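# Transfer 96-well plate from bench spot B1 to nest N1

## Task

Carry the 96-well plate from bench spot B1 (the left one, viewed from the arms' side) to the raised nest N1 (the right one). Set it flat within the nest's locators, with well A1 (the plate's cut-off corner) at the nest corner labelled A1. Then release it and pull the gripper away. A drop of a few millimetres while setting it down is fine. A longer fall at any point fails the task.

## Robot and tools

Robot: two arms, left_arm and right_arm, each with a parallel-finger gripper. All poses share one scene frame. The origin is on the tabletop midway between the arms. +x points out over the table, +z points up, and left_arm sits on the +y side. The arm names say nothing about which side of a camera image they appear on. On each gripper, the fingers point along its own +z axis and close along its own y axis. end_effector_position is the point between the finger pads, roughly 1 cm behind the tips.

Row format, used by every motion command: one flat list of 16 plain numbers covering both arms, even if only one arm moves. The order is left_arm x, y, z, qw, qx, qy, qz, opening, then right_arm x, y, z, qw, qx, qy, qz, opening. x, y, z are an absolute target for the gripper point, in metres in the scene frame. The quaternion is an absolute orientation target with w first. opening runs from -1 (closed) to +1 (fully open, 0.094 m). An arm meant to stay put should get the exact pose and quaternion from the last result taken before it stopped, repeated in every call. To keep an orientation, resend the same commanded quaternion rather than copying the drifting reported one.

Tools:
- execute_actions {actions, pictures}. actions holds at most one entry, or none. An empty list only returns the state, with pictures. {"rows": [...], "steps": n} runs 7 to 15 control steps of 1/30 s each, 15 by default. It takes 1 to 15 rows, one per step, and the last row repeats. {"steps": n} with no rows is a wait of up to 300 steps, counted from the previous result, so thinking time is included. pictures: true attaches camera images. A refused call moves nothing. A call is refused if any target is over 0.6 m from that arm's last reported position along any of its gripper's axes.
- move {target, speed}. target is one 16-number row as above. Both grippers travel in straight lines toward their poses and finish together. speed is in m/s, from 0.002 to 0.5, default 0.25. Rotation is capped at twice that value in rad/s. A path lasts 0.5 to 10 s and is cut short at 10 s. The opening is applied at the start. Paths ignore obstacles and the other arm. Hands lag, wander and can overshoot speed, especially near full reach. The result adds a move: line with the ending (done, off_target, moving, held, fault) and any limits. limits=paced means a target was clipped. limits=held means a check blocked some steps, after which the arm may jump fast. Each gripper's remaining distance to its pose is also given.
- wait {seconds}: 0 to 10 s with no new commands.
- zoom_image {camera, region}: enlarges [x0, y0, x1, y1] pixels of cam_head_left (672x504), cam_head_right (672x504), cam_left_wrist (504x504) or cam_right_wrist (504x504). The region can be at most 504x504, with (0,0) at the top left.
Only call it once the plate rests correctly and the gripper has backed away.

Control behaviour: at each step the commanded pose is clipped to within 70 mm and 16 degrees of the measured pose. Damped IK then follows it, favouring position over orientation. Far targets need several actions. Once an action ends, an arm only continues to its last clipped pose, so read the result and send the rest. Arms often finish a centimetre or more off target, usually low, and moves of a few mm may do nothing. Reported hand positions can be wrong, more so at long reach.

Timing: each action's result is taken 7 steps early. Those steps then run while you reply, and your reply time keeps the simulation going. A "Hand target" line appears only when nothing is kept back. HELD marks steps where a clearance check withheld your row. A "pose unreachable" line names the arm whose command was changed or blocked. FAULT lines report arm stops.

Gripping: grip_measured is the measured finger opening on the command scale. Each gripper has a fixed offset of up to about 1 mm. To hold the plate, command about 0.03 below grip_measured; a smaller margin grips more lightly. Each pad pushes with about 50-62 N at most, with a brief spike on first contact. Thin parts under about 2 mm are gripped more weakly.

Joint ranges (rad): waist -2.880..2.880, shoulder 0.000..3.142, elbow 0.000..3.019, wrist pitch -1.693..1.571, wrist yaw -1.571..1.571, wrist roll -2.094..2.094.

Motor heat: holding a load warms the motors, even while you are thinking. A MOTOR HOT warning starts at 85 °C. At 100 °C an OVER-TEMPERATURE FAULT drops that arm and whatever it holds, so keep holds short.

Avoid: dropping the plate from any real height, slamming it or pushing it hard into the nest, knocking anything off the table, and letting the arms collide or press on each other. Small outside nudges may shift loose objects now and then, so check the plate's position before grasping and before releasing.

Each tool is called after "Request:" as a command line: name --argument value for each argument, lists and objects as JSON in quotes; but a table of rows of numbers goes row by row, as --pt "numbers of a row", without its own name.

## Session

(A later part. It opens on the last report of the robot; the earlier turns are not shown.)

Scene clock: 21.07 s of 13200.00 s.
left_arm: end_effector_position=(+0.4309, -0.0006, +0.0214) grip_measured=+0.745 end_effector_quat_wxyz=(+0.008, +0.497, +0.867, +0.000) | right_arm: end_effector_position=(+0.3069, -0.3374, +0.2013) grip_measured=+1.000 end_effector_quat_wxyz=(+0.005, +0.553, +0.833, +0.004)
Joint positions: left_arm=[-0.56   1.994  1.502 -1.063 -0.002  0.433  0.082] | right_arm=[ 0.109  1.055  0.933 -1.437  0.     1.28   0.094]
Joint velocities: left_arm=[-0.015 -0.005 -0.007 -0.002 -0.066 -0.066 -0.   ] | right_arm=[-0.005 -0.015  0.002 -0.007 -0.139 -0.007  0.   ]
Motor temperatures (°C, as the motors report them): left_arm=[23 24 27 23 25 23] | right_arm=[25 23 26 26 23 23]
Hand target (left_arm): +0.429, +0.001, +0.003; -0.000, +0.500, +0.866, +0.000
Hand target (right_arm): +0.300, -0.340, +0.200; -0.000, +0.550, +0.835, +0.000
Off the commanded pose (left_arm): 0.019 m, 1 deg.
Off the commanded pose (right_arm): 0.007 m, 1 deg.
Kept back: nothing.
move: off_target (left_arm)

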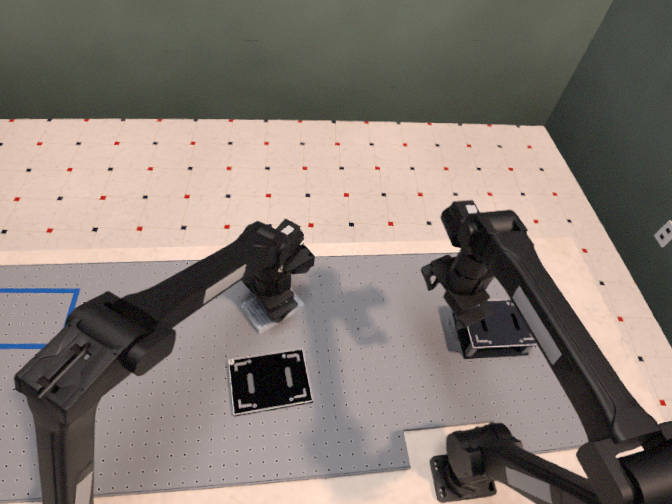

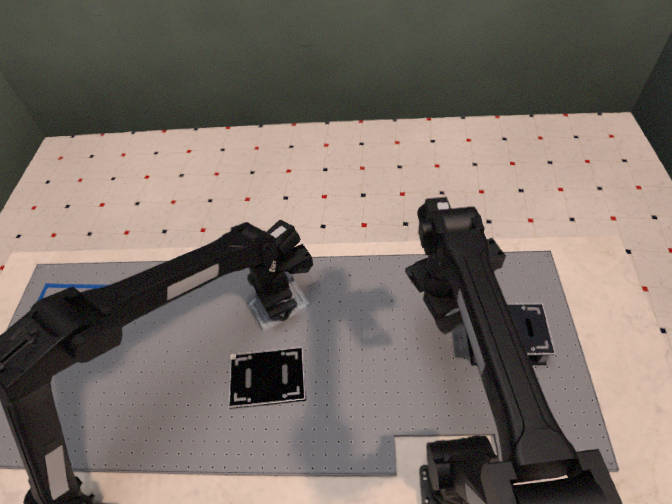

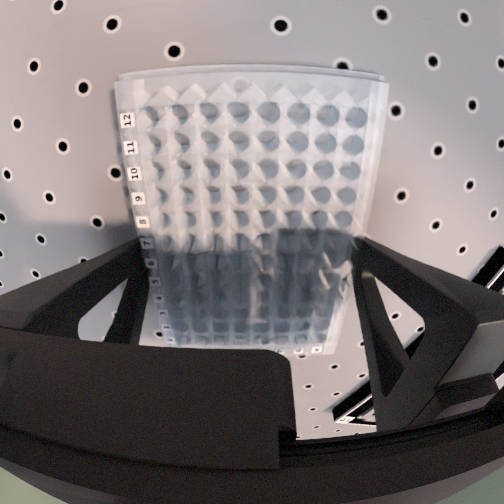

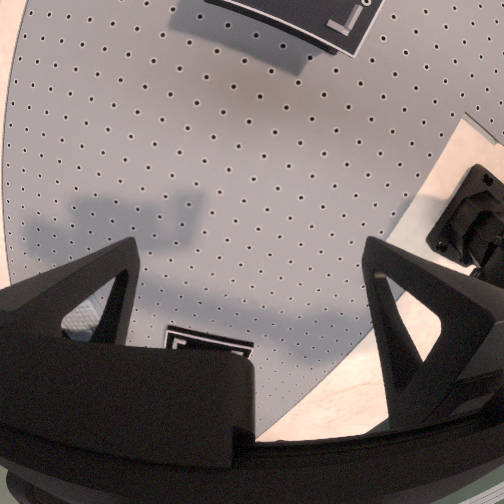

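Request:
move --target '[0.431,0.0,0.02,0,0.497,0.867,0,1,0.3,-0.34,0.2,0,0.55,0.835,0,1]'

Request:
move --target '[0.435,-0.005,0.08,0,0.497,0.867,0,1,0.36,-0.25,0.18,0,0.5,0.866,0,1]' --speed 0.12

Request:
move --target '[0.33,0.36,0.13,0,0.3,0.954,0,1,0.44,0.01,0.13,0,0.497,0.867,0,1]' --speed 0.2

Request:
move --target '[0.33,0.36,0.13,0,0.3,0.954,0,1,0.431,0.0,0.055,0,0.497,0.867,0,1]' --speed 0.1

Scene clock: 23.27 s of 13200.00 s.
left_arm: end_effector_position=(+0.4309, -0.0007, +0.0214) grip_measured=+1.000 end_effector_quat_wxyz=(+0.008, +0.498, +0.867, +0.000) | right_arm: end_effector_position=(+0.3069, -0.3374, +0.2013) grip_measured=+1.000 end_effector_quat_wxyz=(+0.005, +0.553, +0.833, +0.004)
Joint positions: left_arm=[-0.56   1.994  1.502 -1.063 -0.002  0.433  0.094] | right_arm=[ 0.109  1.055  0.933 -1.437  0.     1.28   0.094]
Joint velocities: left_arm=[-0.005  0.005 -0.007 -0.002  0.007  0.007  0.   ] | right_arm=[ 0.005 -0.015 -0.012  0.007 -0.022 -0.037  0.   ]
Motor temperatures (°C, as the motors report them): left_arm=[23 25 27 23 25 23] | right_arm=[25 23 26 26 23 23]
Hand target (left_arm): +0.431, -0.000, +0.020; +0.000, +0.497, +0.867, -0.000
Hand target (right_arm): +0.300, -0.340, +0.200; -0.000, +0.550, +0.835, +0.000
Off the commanded pose (left_arm): 0.002 m, 1 deg.
Off the commanded pose (right_arm): 0.007 m, 1 deg.
Kept back: nothing.
move: done

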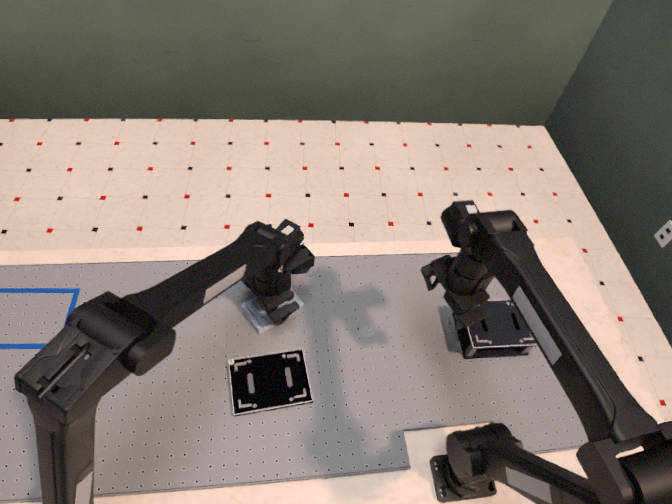

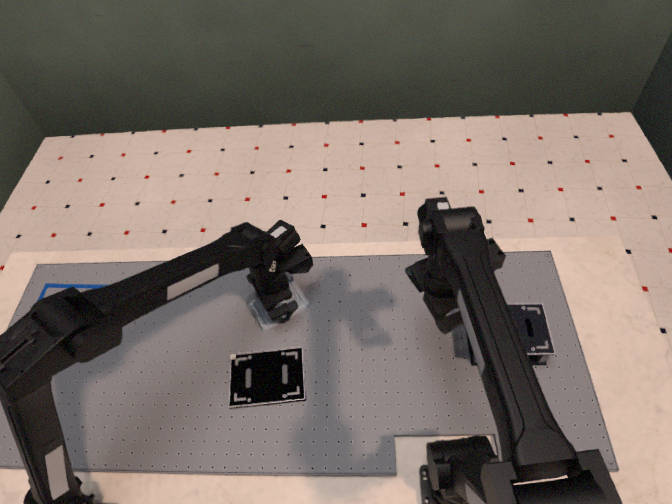

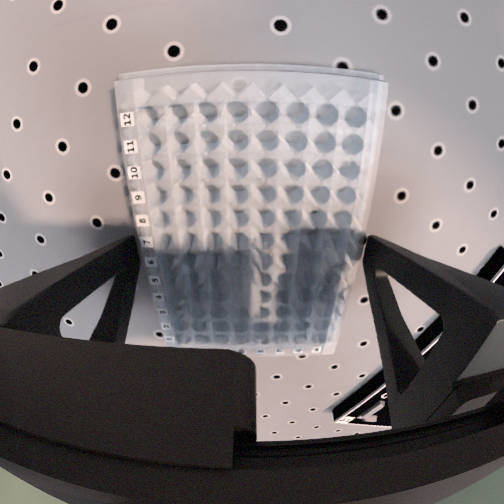

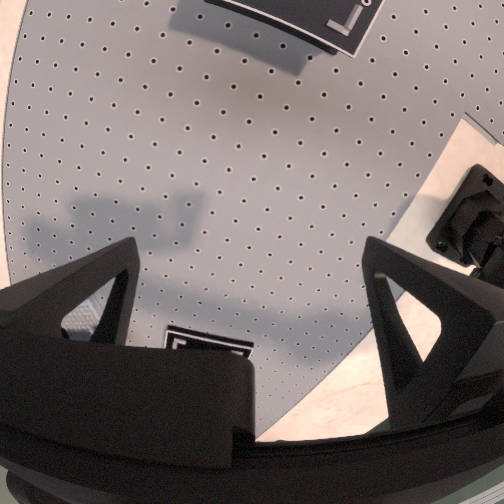

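Scene clock: 24.53 s of 13200.00 s.
left_arm: end_effector_position=(+0.4250, +0.0034, +0.0645) grip_measured=+1.000 end_effector_quat_wxyz=(-0.014, +0.498, +0.867, +0.002) | right_arm: end_effector_position=(+0.3342, -0.2603, +0.1593) grip_measured=+1.000 end_effector_quat_wxyz=(-0.025, +0.494, +0.869, -0.030)
Joint positions: left_arm=[-0.56   1.954  1.562 -1.206 -0.002  0.433  0.094] | right_arm=[ 0.342  1.265  0.979 -1.363  0.     1.374  0.094]
Joint velocities: left_arm=[ 0.005  0.005 -0.012  0.007  0.051  0.051  0.   ] | right_arm=[-0.005 -0.005 -0.017  0.007 -0.037  0.007  0.   ]
Motor temperatures (°C, as the motors report them): left_arm=[23 25 27 23 25 23] | right_arm=[25 23 26 26 23 23]
Hand target (left_arm): +0.435, -0.005, +0.080; +0.000, +0.497, +0.868, -0.000
Hand target (right_arm): +0.357, -0.252, +0.181; -0.000, +0.500, +0.866, -0.002
Off the commanded pose (left_arm): 0.020 m, 2 deg.
Off the commanded pose (right_arm): 0.035 m, 5 deg.
Kept back: nothing.
move: off_target (left_arm, right_arm)

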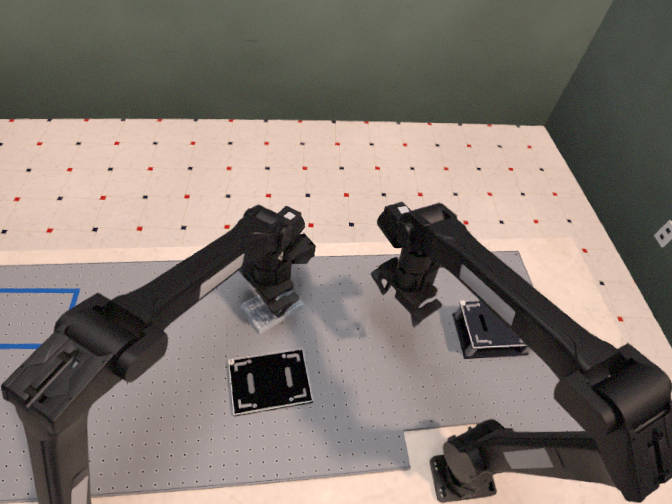

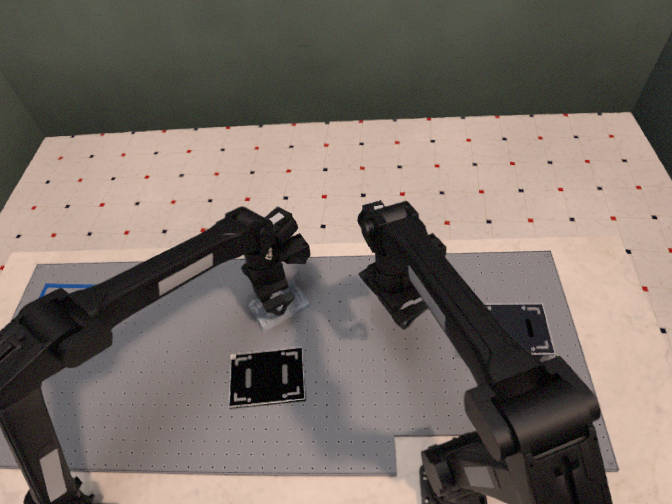

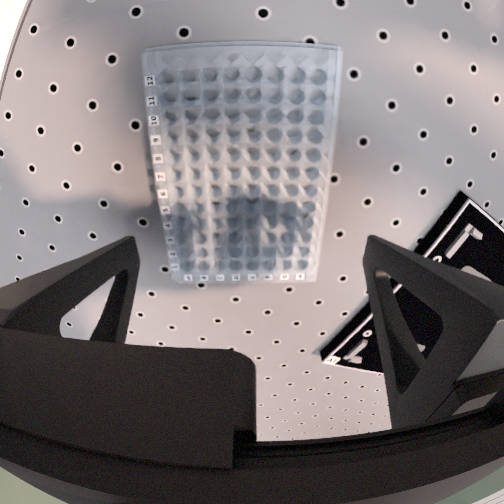

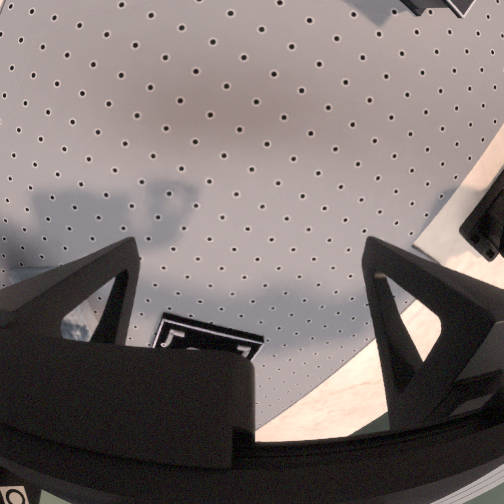

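Scene clock: 26.90 s of 13200.00 s.
left_arm: end_effector_position=(+0.3393, +0.3615, +0.1347) grip_measured=+1.000 end_effector_quat_wxyz=(+0.007, +0.293, +0.956, +0.002) | right_arm: end_effector_position=(+0.4223, -0.0064, +0.1093) grip_measured=+1.000 end_effector_quat_wxyz=(-0.009, +0.490, +0.871, -0.029)
Joint positions: left_arm=[ 0.13   1.399  1.039 -1.195  0.001  0.676  0.094] | right_arm=[ 0.749  1.83   1.499 -1.3    0.002  1.772  0.094]
Joint velocities: left_arm=[ 0.015 -0.005 -0.012  0.007 -0.051 -0.007  0.   ] | right_arm=[-0.015  0.005  0.002  0.002  0.037 -0.022  0.   ]
Motor temperatures (°C, as the motors report them): left_arm=[23 25 27 23 25 23] | right_arm=[25 23 27 26 23 23]
Hand target (left_arm): +0.332, +0.359, +0.131; -0.004, +0.300, +0.954, -0.004
Hand target (right_arm): +0.437, +0.007, +0.132; +0.001, +0.497, +0.868, -0.003
Off the commanded pose (left_arm): 0.011 m, 1 deg.
Off the commanded pose (right_arm): 0.032 m, 4 deg.
Kept back: nothing.
move: off_target (left_arm, right_arm)

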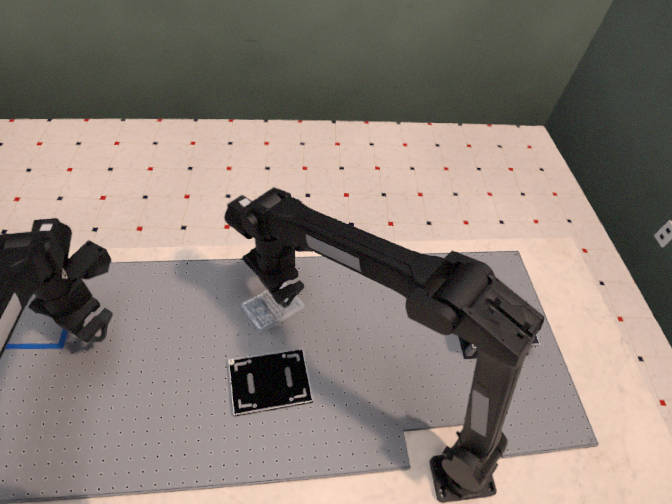

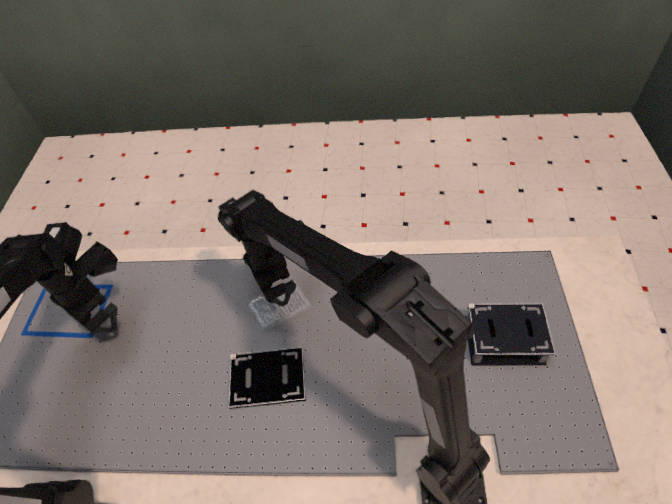

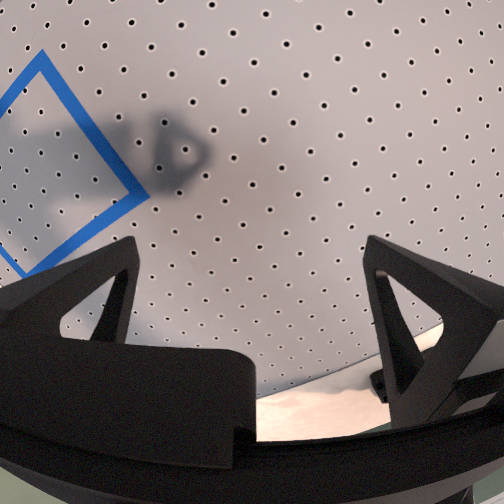

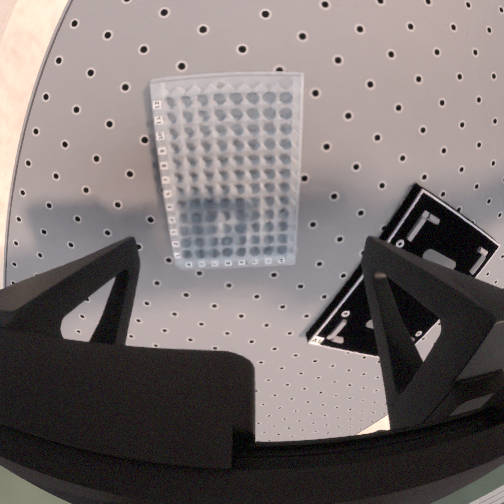

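Scene clock: 27.83 s of 13200.00 s.
left_arm: end_effector_position=(+0.3340, +0.3611, +0.1311) grip_measured=+1.000 end_effector_quat_wxyz=(+0.003, +0.295, +0.955, +0.001) | right_arm: end_effector_position=(+0.4284, -0.0007, +0.0549) grip_measured=+1.000 end_effector_quat_wxyz=(-0.002, +0.490, +0.872, -0.007)
Joint positions: left_arm=[ 0.13   1.395  1.025 -1.195  0.001  0.681  0.094] | right_arm=[ 0.749  1.878  1.416 -1.124  0.002  1.772  0.094]
Joint velocities: left_arm=[-0.005  0.005  0.012 -0.002  0.007 -0.051  0.   ] | right_arm=[-0.005 -0.005 -0.012 -0.012 -0.022 -0.022  0.   ]
Motor temperatures (°C, as the motors report them): left_arm=[23 25 27 23 25 23] | right_arm=[25 23 27 26 23 23]
Hand target (left_arm): +0.330, +0.360, +0.130; -0.000, +0.300, +0.954, -0.000
Hand target (right_arm): +0.431, -0.000, +0.055; -0.000, +0.497, +0.868, +0.000
Off the commanded pose (left_arm): 0.004 m, 1 deg.
Off the commanded pose (right_arm): 0.003 m, 1 deg.
Kept back: nothing.
move: done

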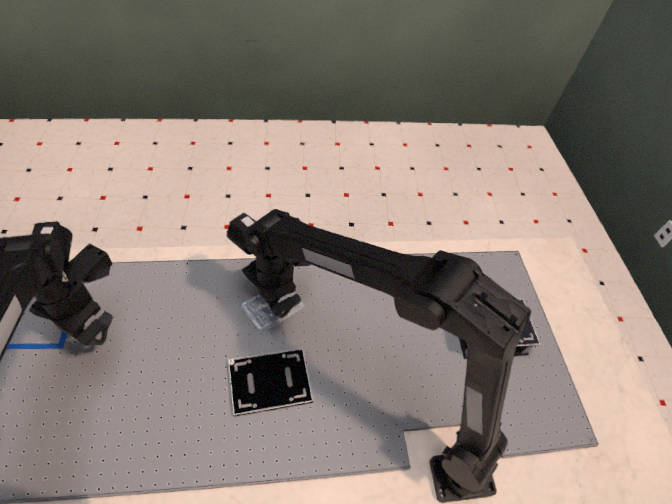

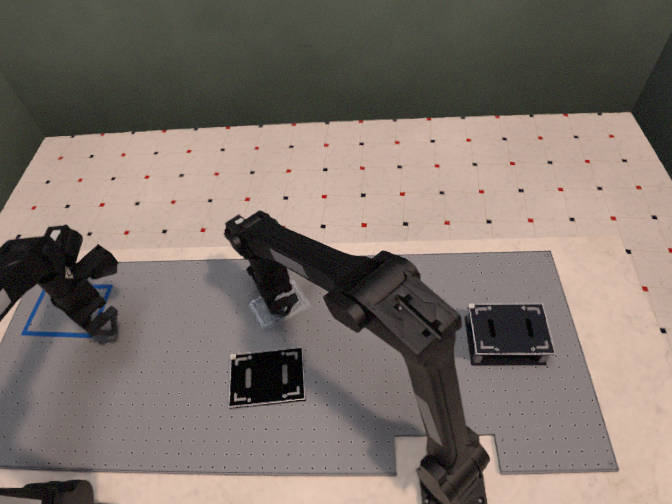

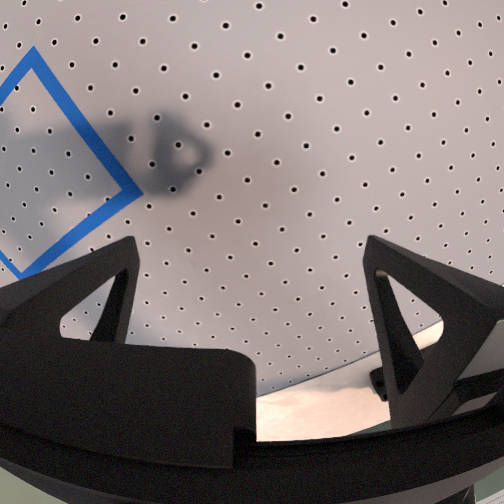

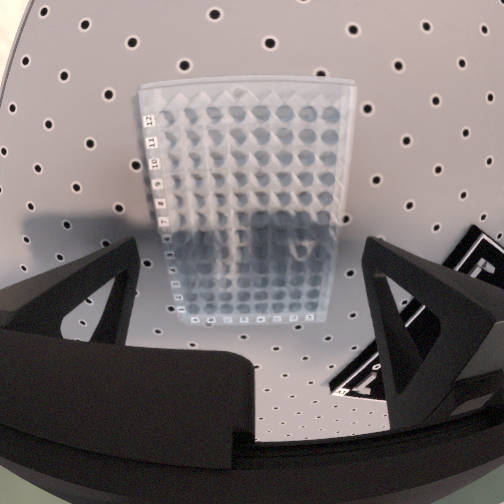

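Request:
move --target '[0.334,0.361,0.131,0,0.295,0.955,0,1,0.4245,0.009,0.036,0,0.472,0.882,0,1]' --speed 0.04

Scene clock: 28.97 s of 13200.00 s.
left_arm: end_effector_position=(+0.3340, +0.3611, +0.1311) grip_measured=+1.000 end_effector_quat_wxyz=(+0.003, +0.295, +0.955, +0.001) | right_arm: end_effector_position=(+0.4258, +0.0060, +0.0394) grip_measured=+1.000 end_effector_quat_wxyz=(-0.001, +0.481, +0.877, -0.004)
Joint positions: left_arm=[ 0.13   1.395  1.025 -1.195  0.001  0.681  0.094] | right_arm=[ 0.761  1.899  1.402 -1.083  0.002  1.762  0.094]
Joint velocities: left_arm=[-0.005 -0.005  0.012 -0.002  0.007 -0.022  0.   ] | right_arm=[-0.005 -0.005  0.007 -0.002  0.022 -0.081  0.   ]
Motor temperatures (°C, as the motors report them): left_arm=[23 25 27 23 25 23] | right_arm=[25 23 27 26 23 23]
Hand target (left_arm): +0.334, +0.361, +0.131; -0.000, +0.295, +0.955, -0.000
Hand target (right_arm): +0.424, +0.009, +0.036; +0.000, +0.472, +0.882, -0.000
Off the commanded pose (left_arm): 0.000 m, 0 deg.
Off the commanded pose (right_arm): 0.005 m, 1 deg.
Kept back: nothing.
move: done

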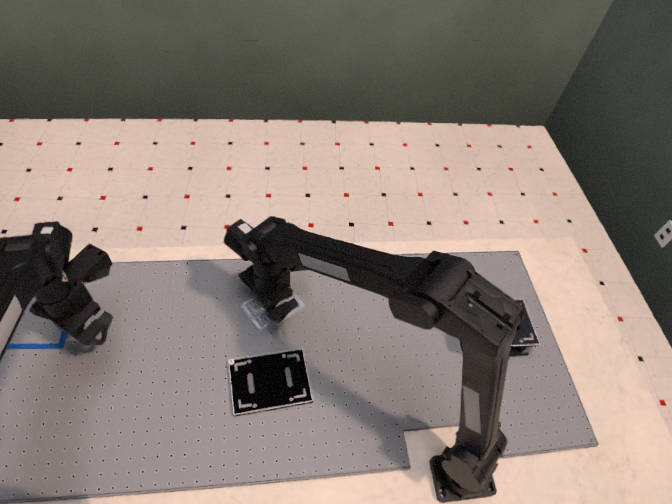

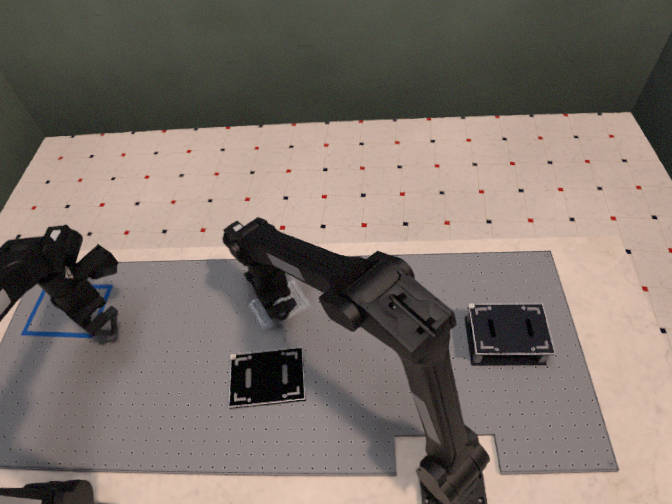

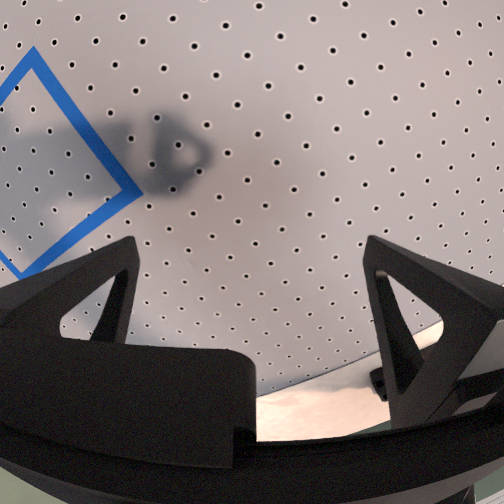

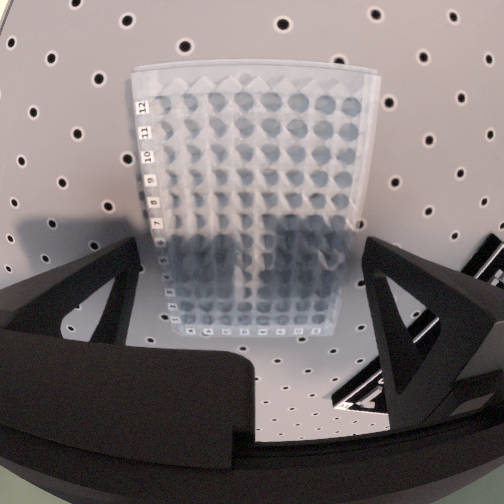

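Request:
move --target '[0.334,0.361,0.131,0,0.295,0.955,0,1,0.4225,0.005,0.02,0,0.481,0.877,0,1]' --speed 0.03

Scene clock: 30.13 s of 13200.00 s.
left_arm: end_effector_position=(+0.3340, +0.3611, +0.1311) grip_measured=+1.000 end_effector_quat_wxyz=(+0.003, +0.295, +0.955, +0.001) | right_arm: end_effector_position=(+0.4237, +0.0040, +0.0258) grip_measured=+1.000 end_effector_quat_wxyz=(+0.000, +0.481, +0.877, -0.001)
Joint positions: left_arm=[ 0.13   1.395  1.025 -1.195  0.001  0.681  0.094] | right_arm=[ 0.761  1.906  1.373 -1.04   0.002  1.762  0.094]
Joint velocities: left_arm=[ 0.015 -0.005 -0.017  0.002 -0.081 -0.022  0.   ] | right_arm=[-0.015 -0.015 -0.007  0.007  0.066 -0.022  0.   ]
Motor temperatures (°C, as the motors report them): left_arm=[23 24 27 23 25 23] | right_arm=[25 23 27 26 23 23]
Hand target (left_arm): +0.334, +0.361, +0.131; +0.000, +0.295, +0.955, -0.000
Hand target (right_arm): +0.422, +0.005, +0.020; +0.000, +0.481, +0.877, +0.000
Off the commanded pose (left_arm): 0.000 m, 0 deg.
Off the commanded pose (right_arm): 0.006 m, 0 deg.
Kept back: nothing.
move: done

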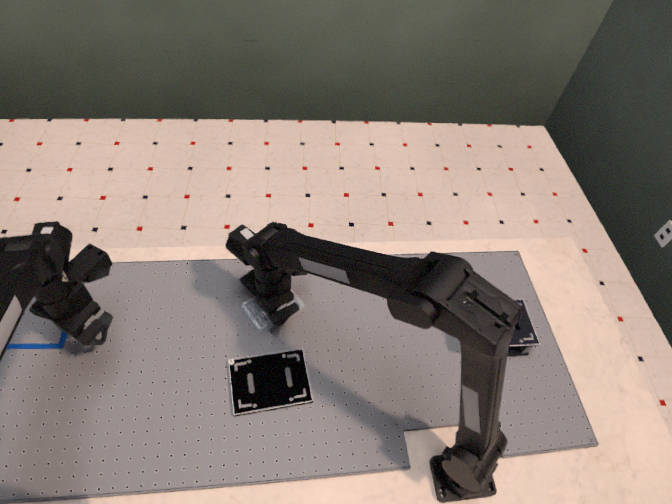

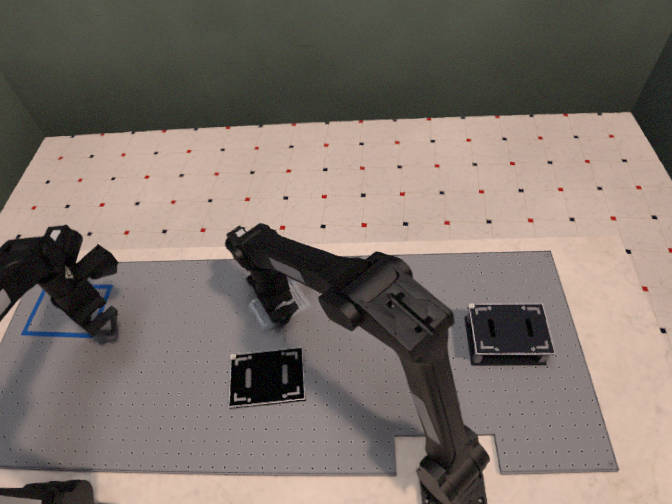

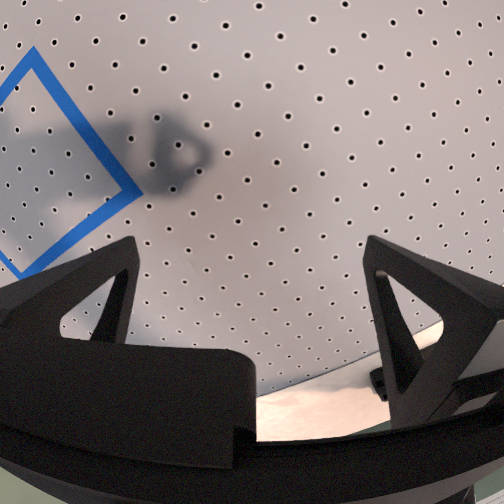

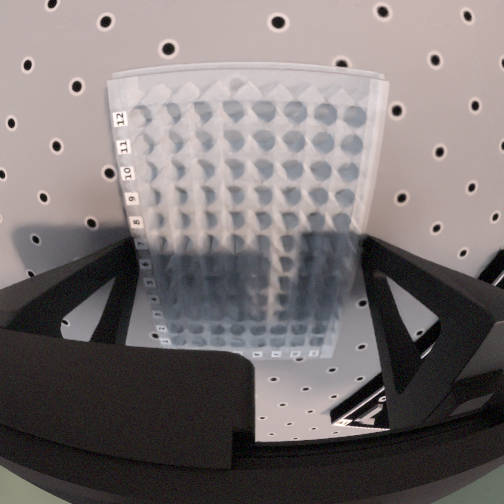

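Plate appears as large as in earlier good grasps; grip.

Request:
move --target '[0.334,0.361,0.131,0,0.295,0.955,0,1,0.4225,0.005,0.02,0,0.481,0.877,0,0.71]' --speed 0.03

Request:
move --target '[0.334,0.361,0.131,0,0.295,0.955,0,1,0.43,0.0,0.1,0,0.481,0.877,0,0.71]' --speed 0.1

Scene clock: 31.07 s of 13200.00 s.
left_arm: end_effector_position=(+0.3340, +0.3611, +0.1311) grip_measured=+1.000 end_effector_quat_wxyz=(+0.003, +0.295, +0.955, +0.001) | right_arm: end_effector_position=(+0.4237, +0.0040, +0.0258) grip_measured=+0.757 end_effector_quat_wxyz=(+0.000, +0.481, +0.877, -0.001)
Joint positions: left_arm=[ 0.13   1.395  1.025 -1.195  0.001  0.681  0.094] | right_arm=[ 0.761  1.906  1.373 -1.04   0.002  1.762  0.083]
Joint velocities: left_arm=[ 0.005 -0.015 -0.002  0.027 -0.037  0.095  0.   ] | right_arm=[-0.015 -0.005 -0.007 -0.012  0.007 -0.11   0.   ]
Motor temperatures (°C, as the motors report them): left_arm=[23 24 27 23 25 23] | right_arm=[25 23 27 26 23 23]
Hand target (left_arm): +0.334, +0.361, +0.131; +0.000, +0.295, +0.955, -0.000
Hand target (right_arm): +0.422, +0.005, +0.020; +0.000, +0.481, +0.877, -0.000
Off the commanded pose (left_arm): 0.000 m, 0 deg.
Off the commanded pose (right_arm): 0.006 m, 0 deg.
Kept back: nothing.
move: done

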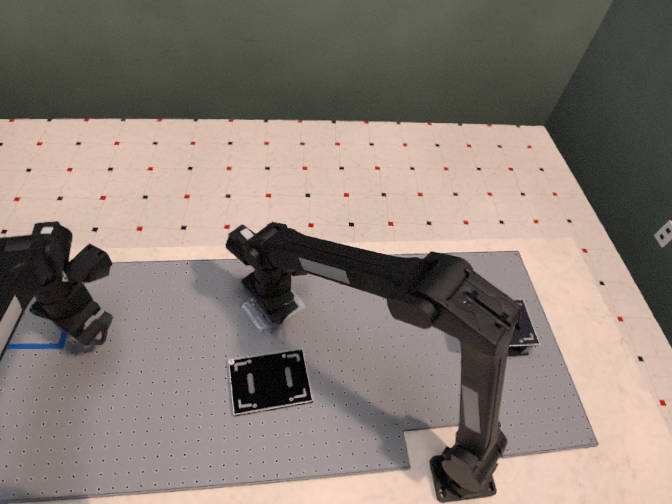

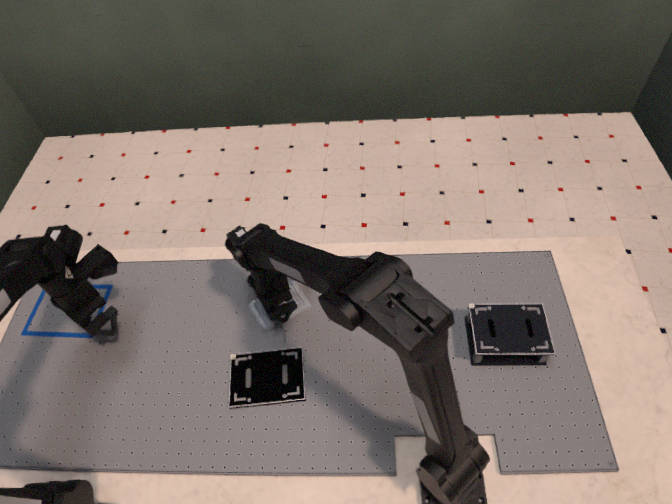

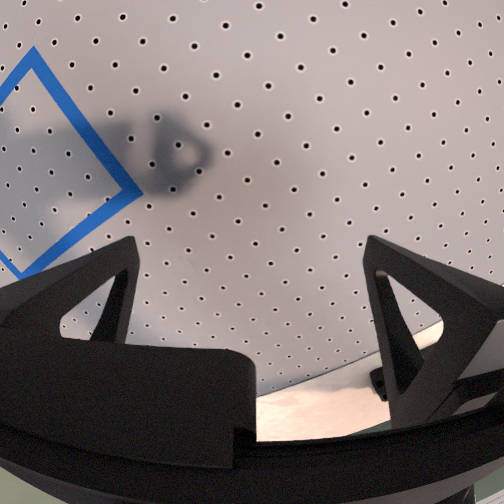

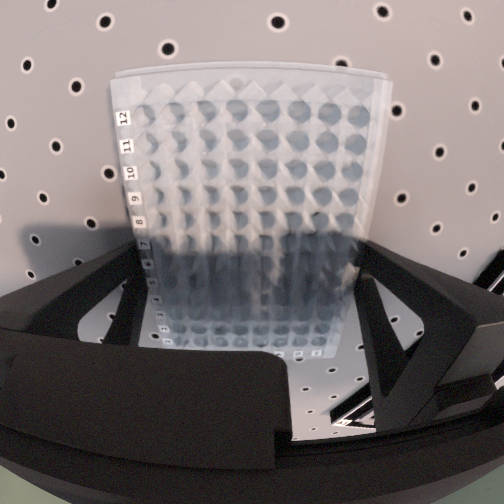

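Scene clock: 32.23 s of 13200.00 s.
left_arm: end_effector_position=(+0.3340, +0.3611, +0.1311) grip_measured=+1.000 end_effector_quat_wxyz=(+0.003, +0.295, +0.955, +0.001) | right_arm: end_effector_position=(+0.4129, -0.0115, +0.0725) grip_measured=+0.757 end_effector_quat_wxyz=(-0.008, +0.483, +0.875, -0.027)
Joint positions: left_arm=[ 0.13   1.395  1.025 -1.195  0.001  0.681  0.094] | right_arm=[ 0.754  1.838  1.406 -1.195  0.002  1.762  0.083]
Joint velocities: left_arm=[-0.005  0.005 -0.007 -0.017  0.022 -0.007  0.   ] | right_arm=[ 0.005 -0.005  0.012 -0.002 -0.081 -0.007 -0.   ]
Motor temperatures (°C, as the motors report them): left_arm=[23 24 27 23 24 23] | right_arm=[25 23 27 26 23 23]
Hand target (left_arm): +0.334, +0.361, +0.131; +0.000, +0.295, +0.955, -0.000
Hand target (right_arm): +0.429, -0.001, +0.100; +0.000, +0.481, +0.877, +0.000
Off the commanded pose (left_arm): 0.000 m, 0 deg.
Off the commanded pose (right_arm): 0.034 m, 3 deg.
Kept back: nothing.
move: off_target (right_arm)

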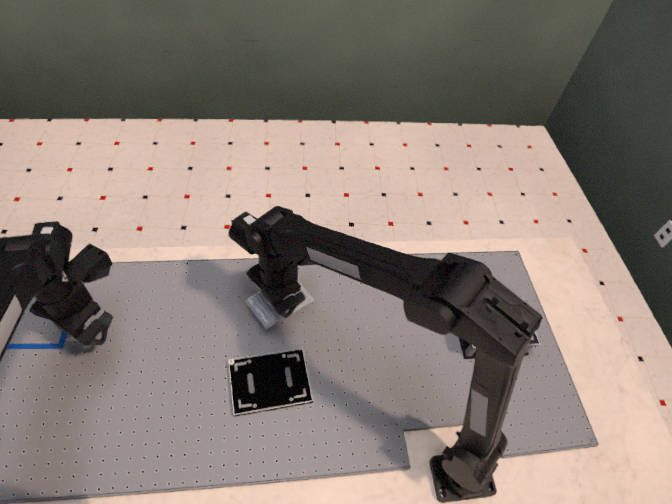

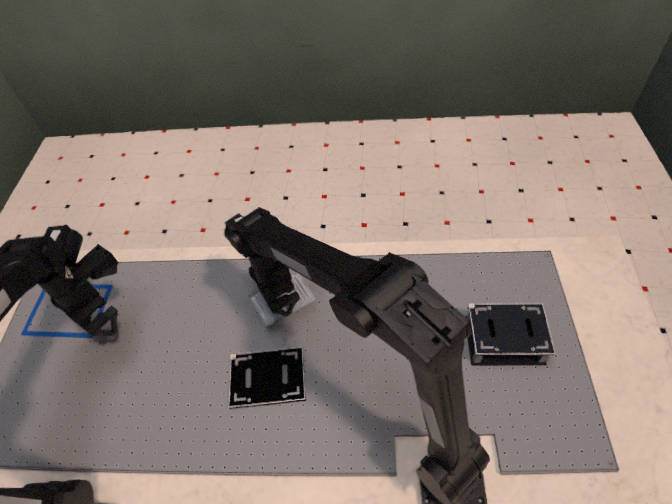

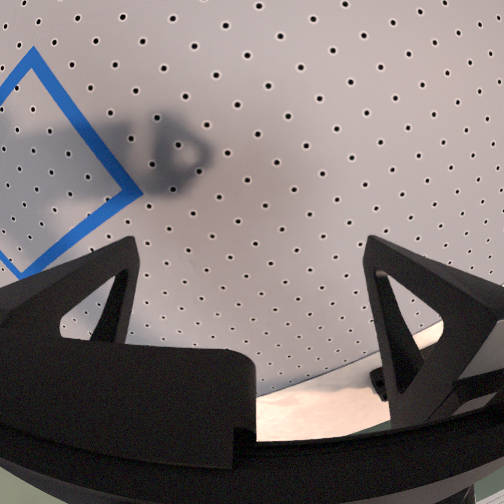

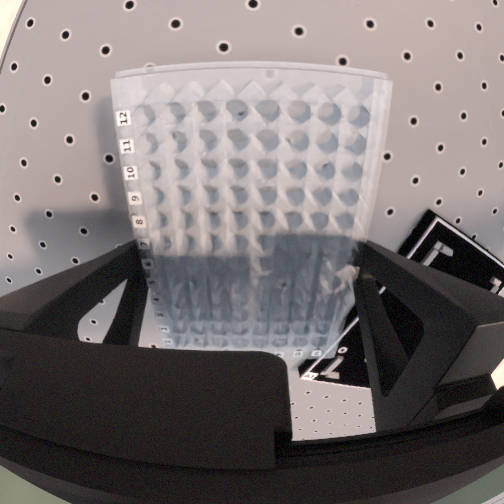

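Request:
move --target '[0.334,0.361,0.131,0,0.295,0.955,0,1,0.345,-0.515,0.18,0,0.703,0.711,0,0.71]' --speed 0.25

Request:
move --target '[0.334,0.361,0.131,0,0.295,0.955,0,1,0.331,-0.51,0.105,0,0.705,0.709,0,0.71]' --speed 0.07

Scene clock: 35.23 s of 13200.00 s.
left_arm: end_effector_position=(+0.3340, +0.3611, +0.1311) grip_measured=+1.000 end_effector_quat_wxyz=(+0.003, +0.295, +0.955, +0.001) | right_arm: end_effector_position=(+0.3319, -0.5013, +0.1555) grip_measured=+0.757 end_effector_quat_wxyz=(-0.023, +0.711, +0.702, +0.001)
Joint positions: left_arm=[ 0.13   1.395  1.025 -1.195  0.001  0.681  0.094] | right_arm=[-0.429  1.267  0.972 -1.317 -0.018  1.153  0.083]
Joint velocities: left_arm=[-0.015 -0.024 -0.017 -0.017  0.007  0.095  0.   ] | right_arm=[-0.015 -0.005 -0.027 -0.002 -0.007 -0.095 -0.001]
Motor temperatures (°C, as the motors report them): left_arm=[23 24 27 23 24 23] | right_arm=[25 23 27 26 23 23]
Hand target (left_arm): +0.334, +0.361, +0.131; +0.000, +0.295, +0.955, -0.000
Hand target (right_arm): +0.350, -0.507, +0.178; -0.002, +0.703, +0.711, +0.010
Off the commanded pose (left_arm): 0.000 m, 0 deg.
Off the commanded pose (right_arm): 0.031 m, 3 deg.
Kept back: nothing.
move: off_target (right_arm)

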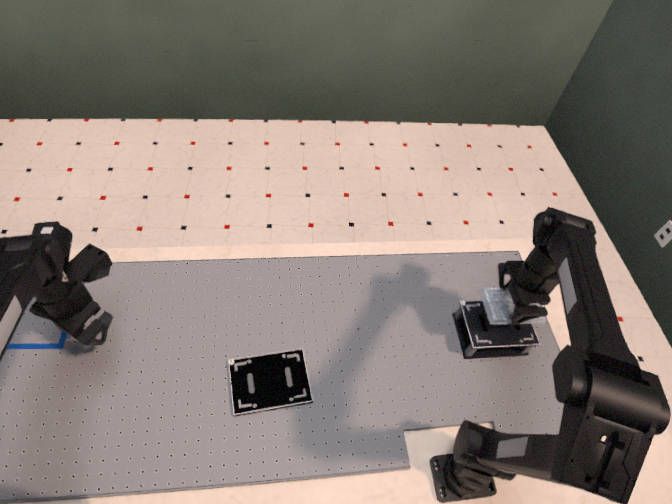

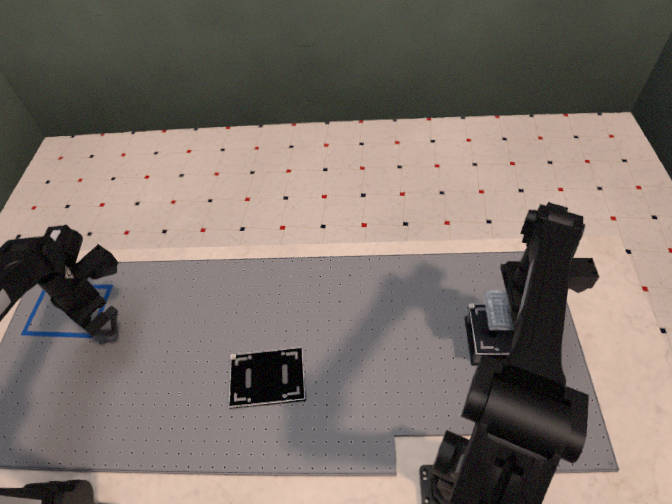

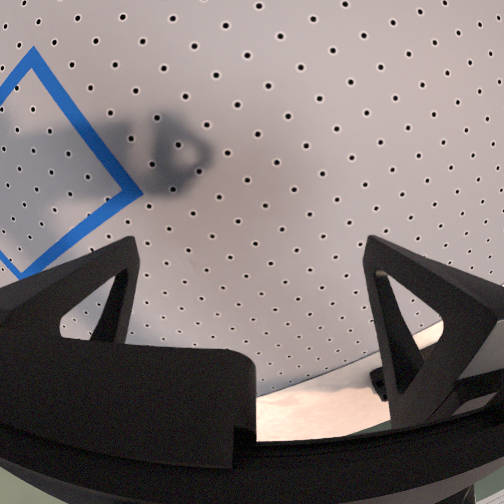

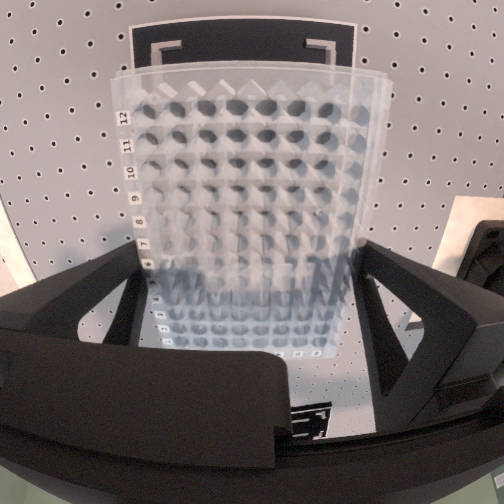

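Scene clock: 36.30 s of 13200.00 s.
left_arm: end_effector_position=(+0.3340, +0.3611, +0.1311) grip_measured=+1.000 end_effector_quat_wxyz=(+0.003, +0.295, +0.955, +0.001) | right_arm: end_effector_position=(+0.3301, -0.5065, +0.1074) grip_measured=+0.757 end_effector_quat_wxyz=(-0.005, +0.708, +0.706, -0.001)
Joint positions: left_arm=[ 0.13   1.395  1.025 -1.195  0.001  0.681  0.094] | right_arm=[-0.438  1.297  0.864 -1.148 -0.003  1.134  0.083]
Joint velocities: left_arm=[-0.005  0.015  0.007 -0.012  0.007  0.051  0.   ] | right_arm=[-0.015  0.005 -0.007 -0.007 -0.022  0.022 -0.   ]
Motor temperatures (°C, as the motors report them): left_arm=[23 24 27 23 24 23] | right_arm=[25 23 27 26 23 23]
Hand target (left_arm): +0.334, +0.361, +0.131; +0.000, +0.295, +0.955, -0.000
Hand target (right_arm): +0.331, -0.510, +0.105; +0.000, +0.705, +0.709, +0.000
Off the commanded pose (left_arm): 0.000 m, 0 deg.
Off the commanded pose (right_arm): 0.004 m, 1 deg.
Kept back: nothing.
move: done

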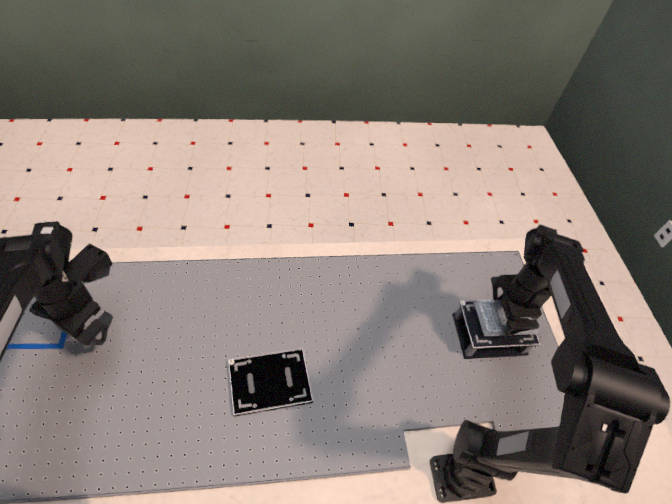

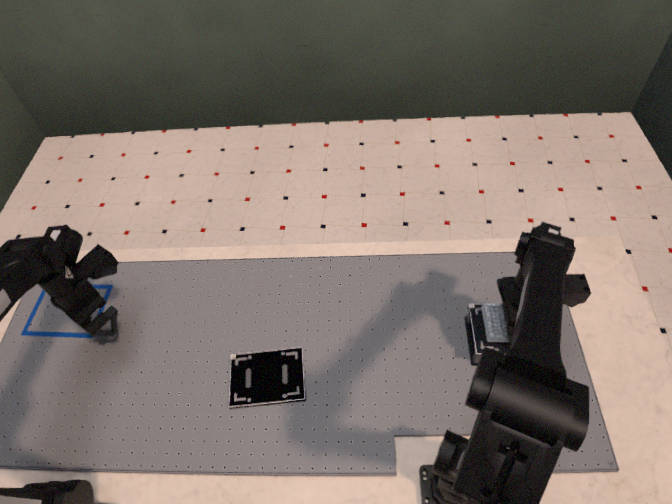

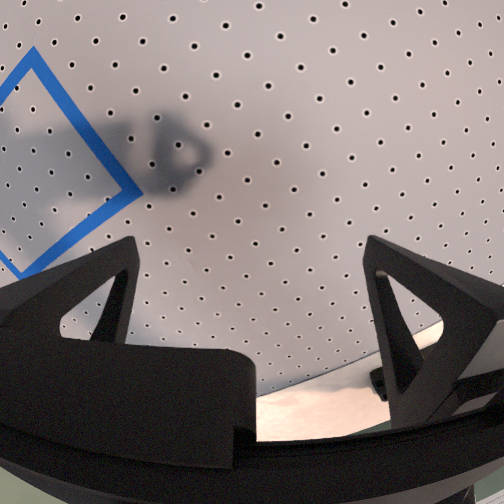

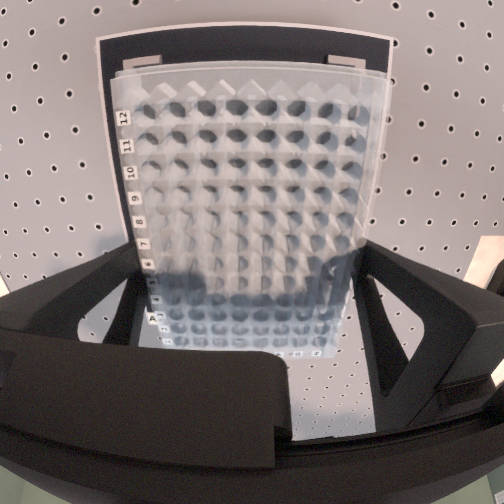

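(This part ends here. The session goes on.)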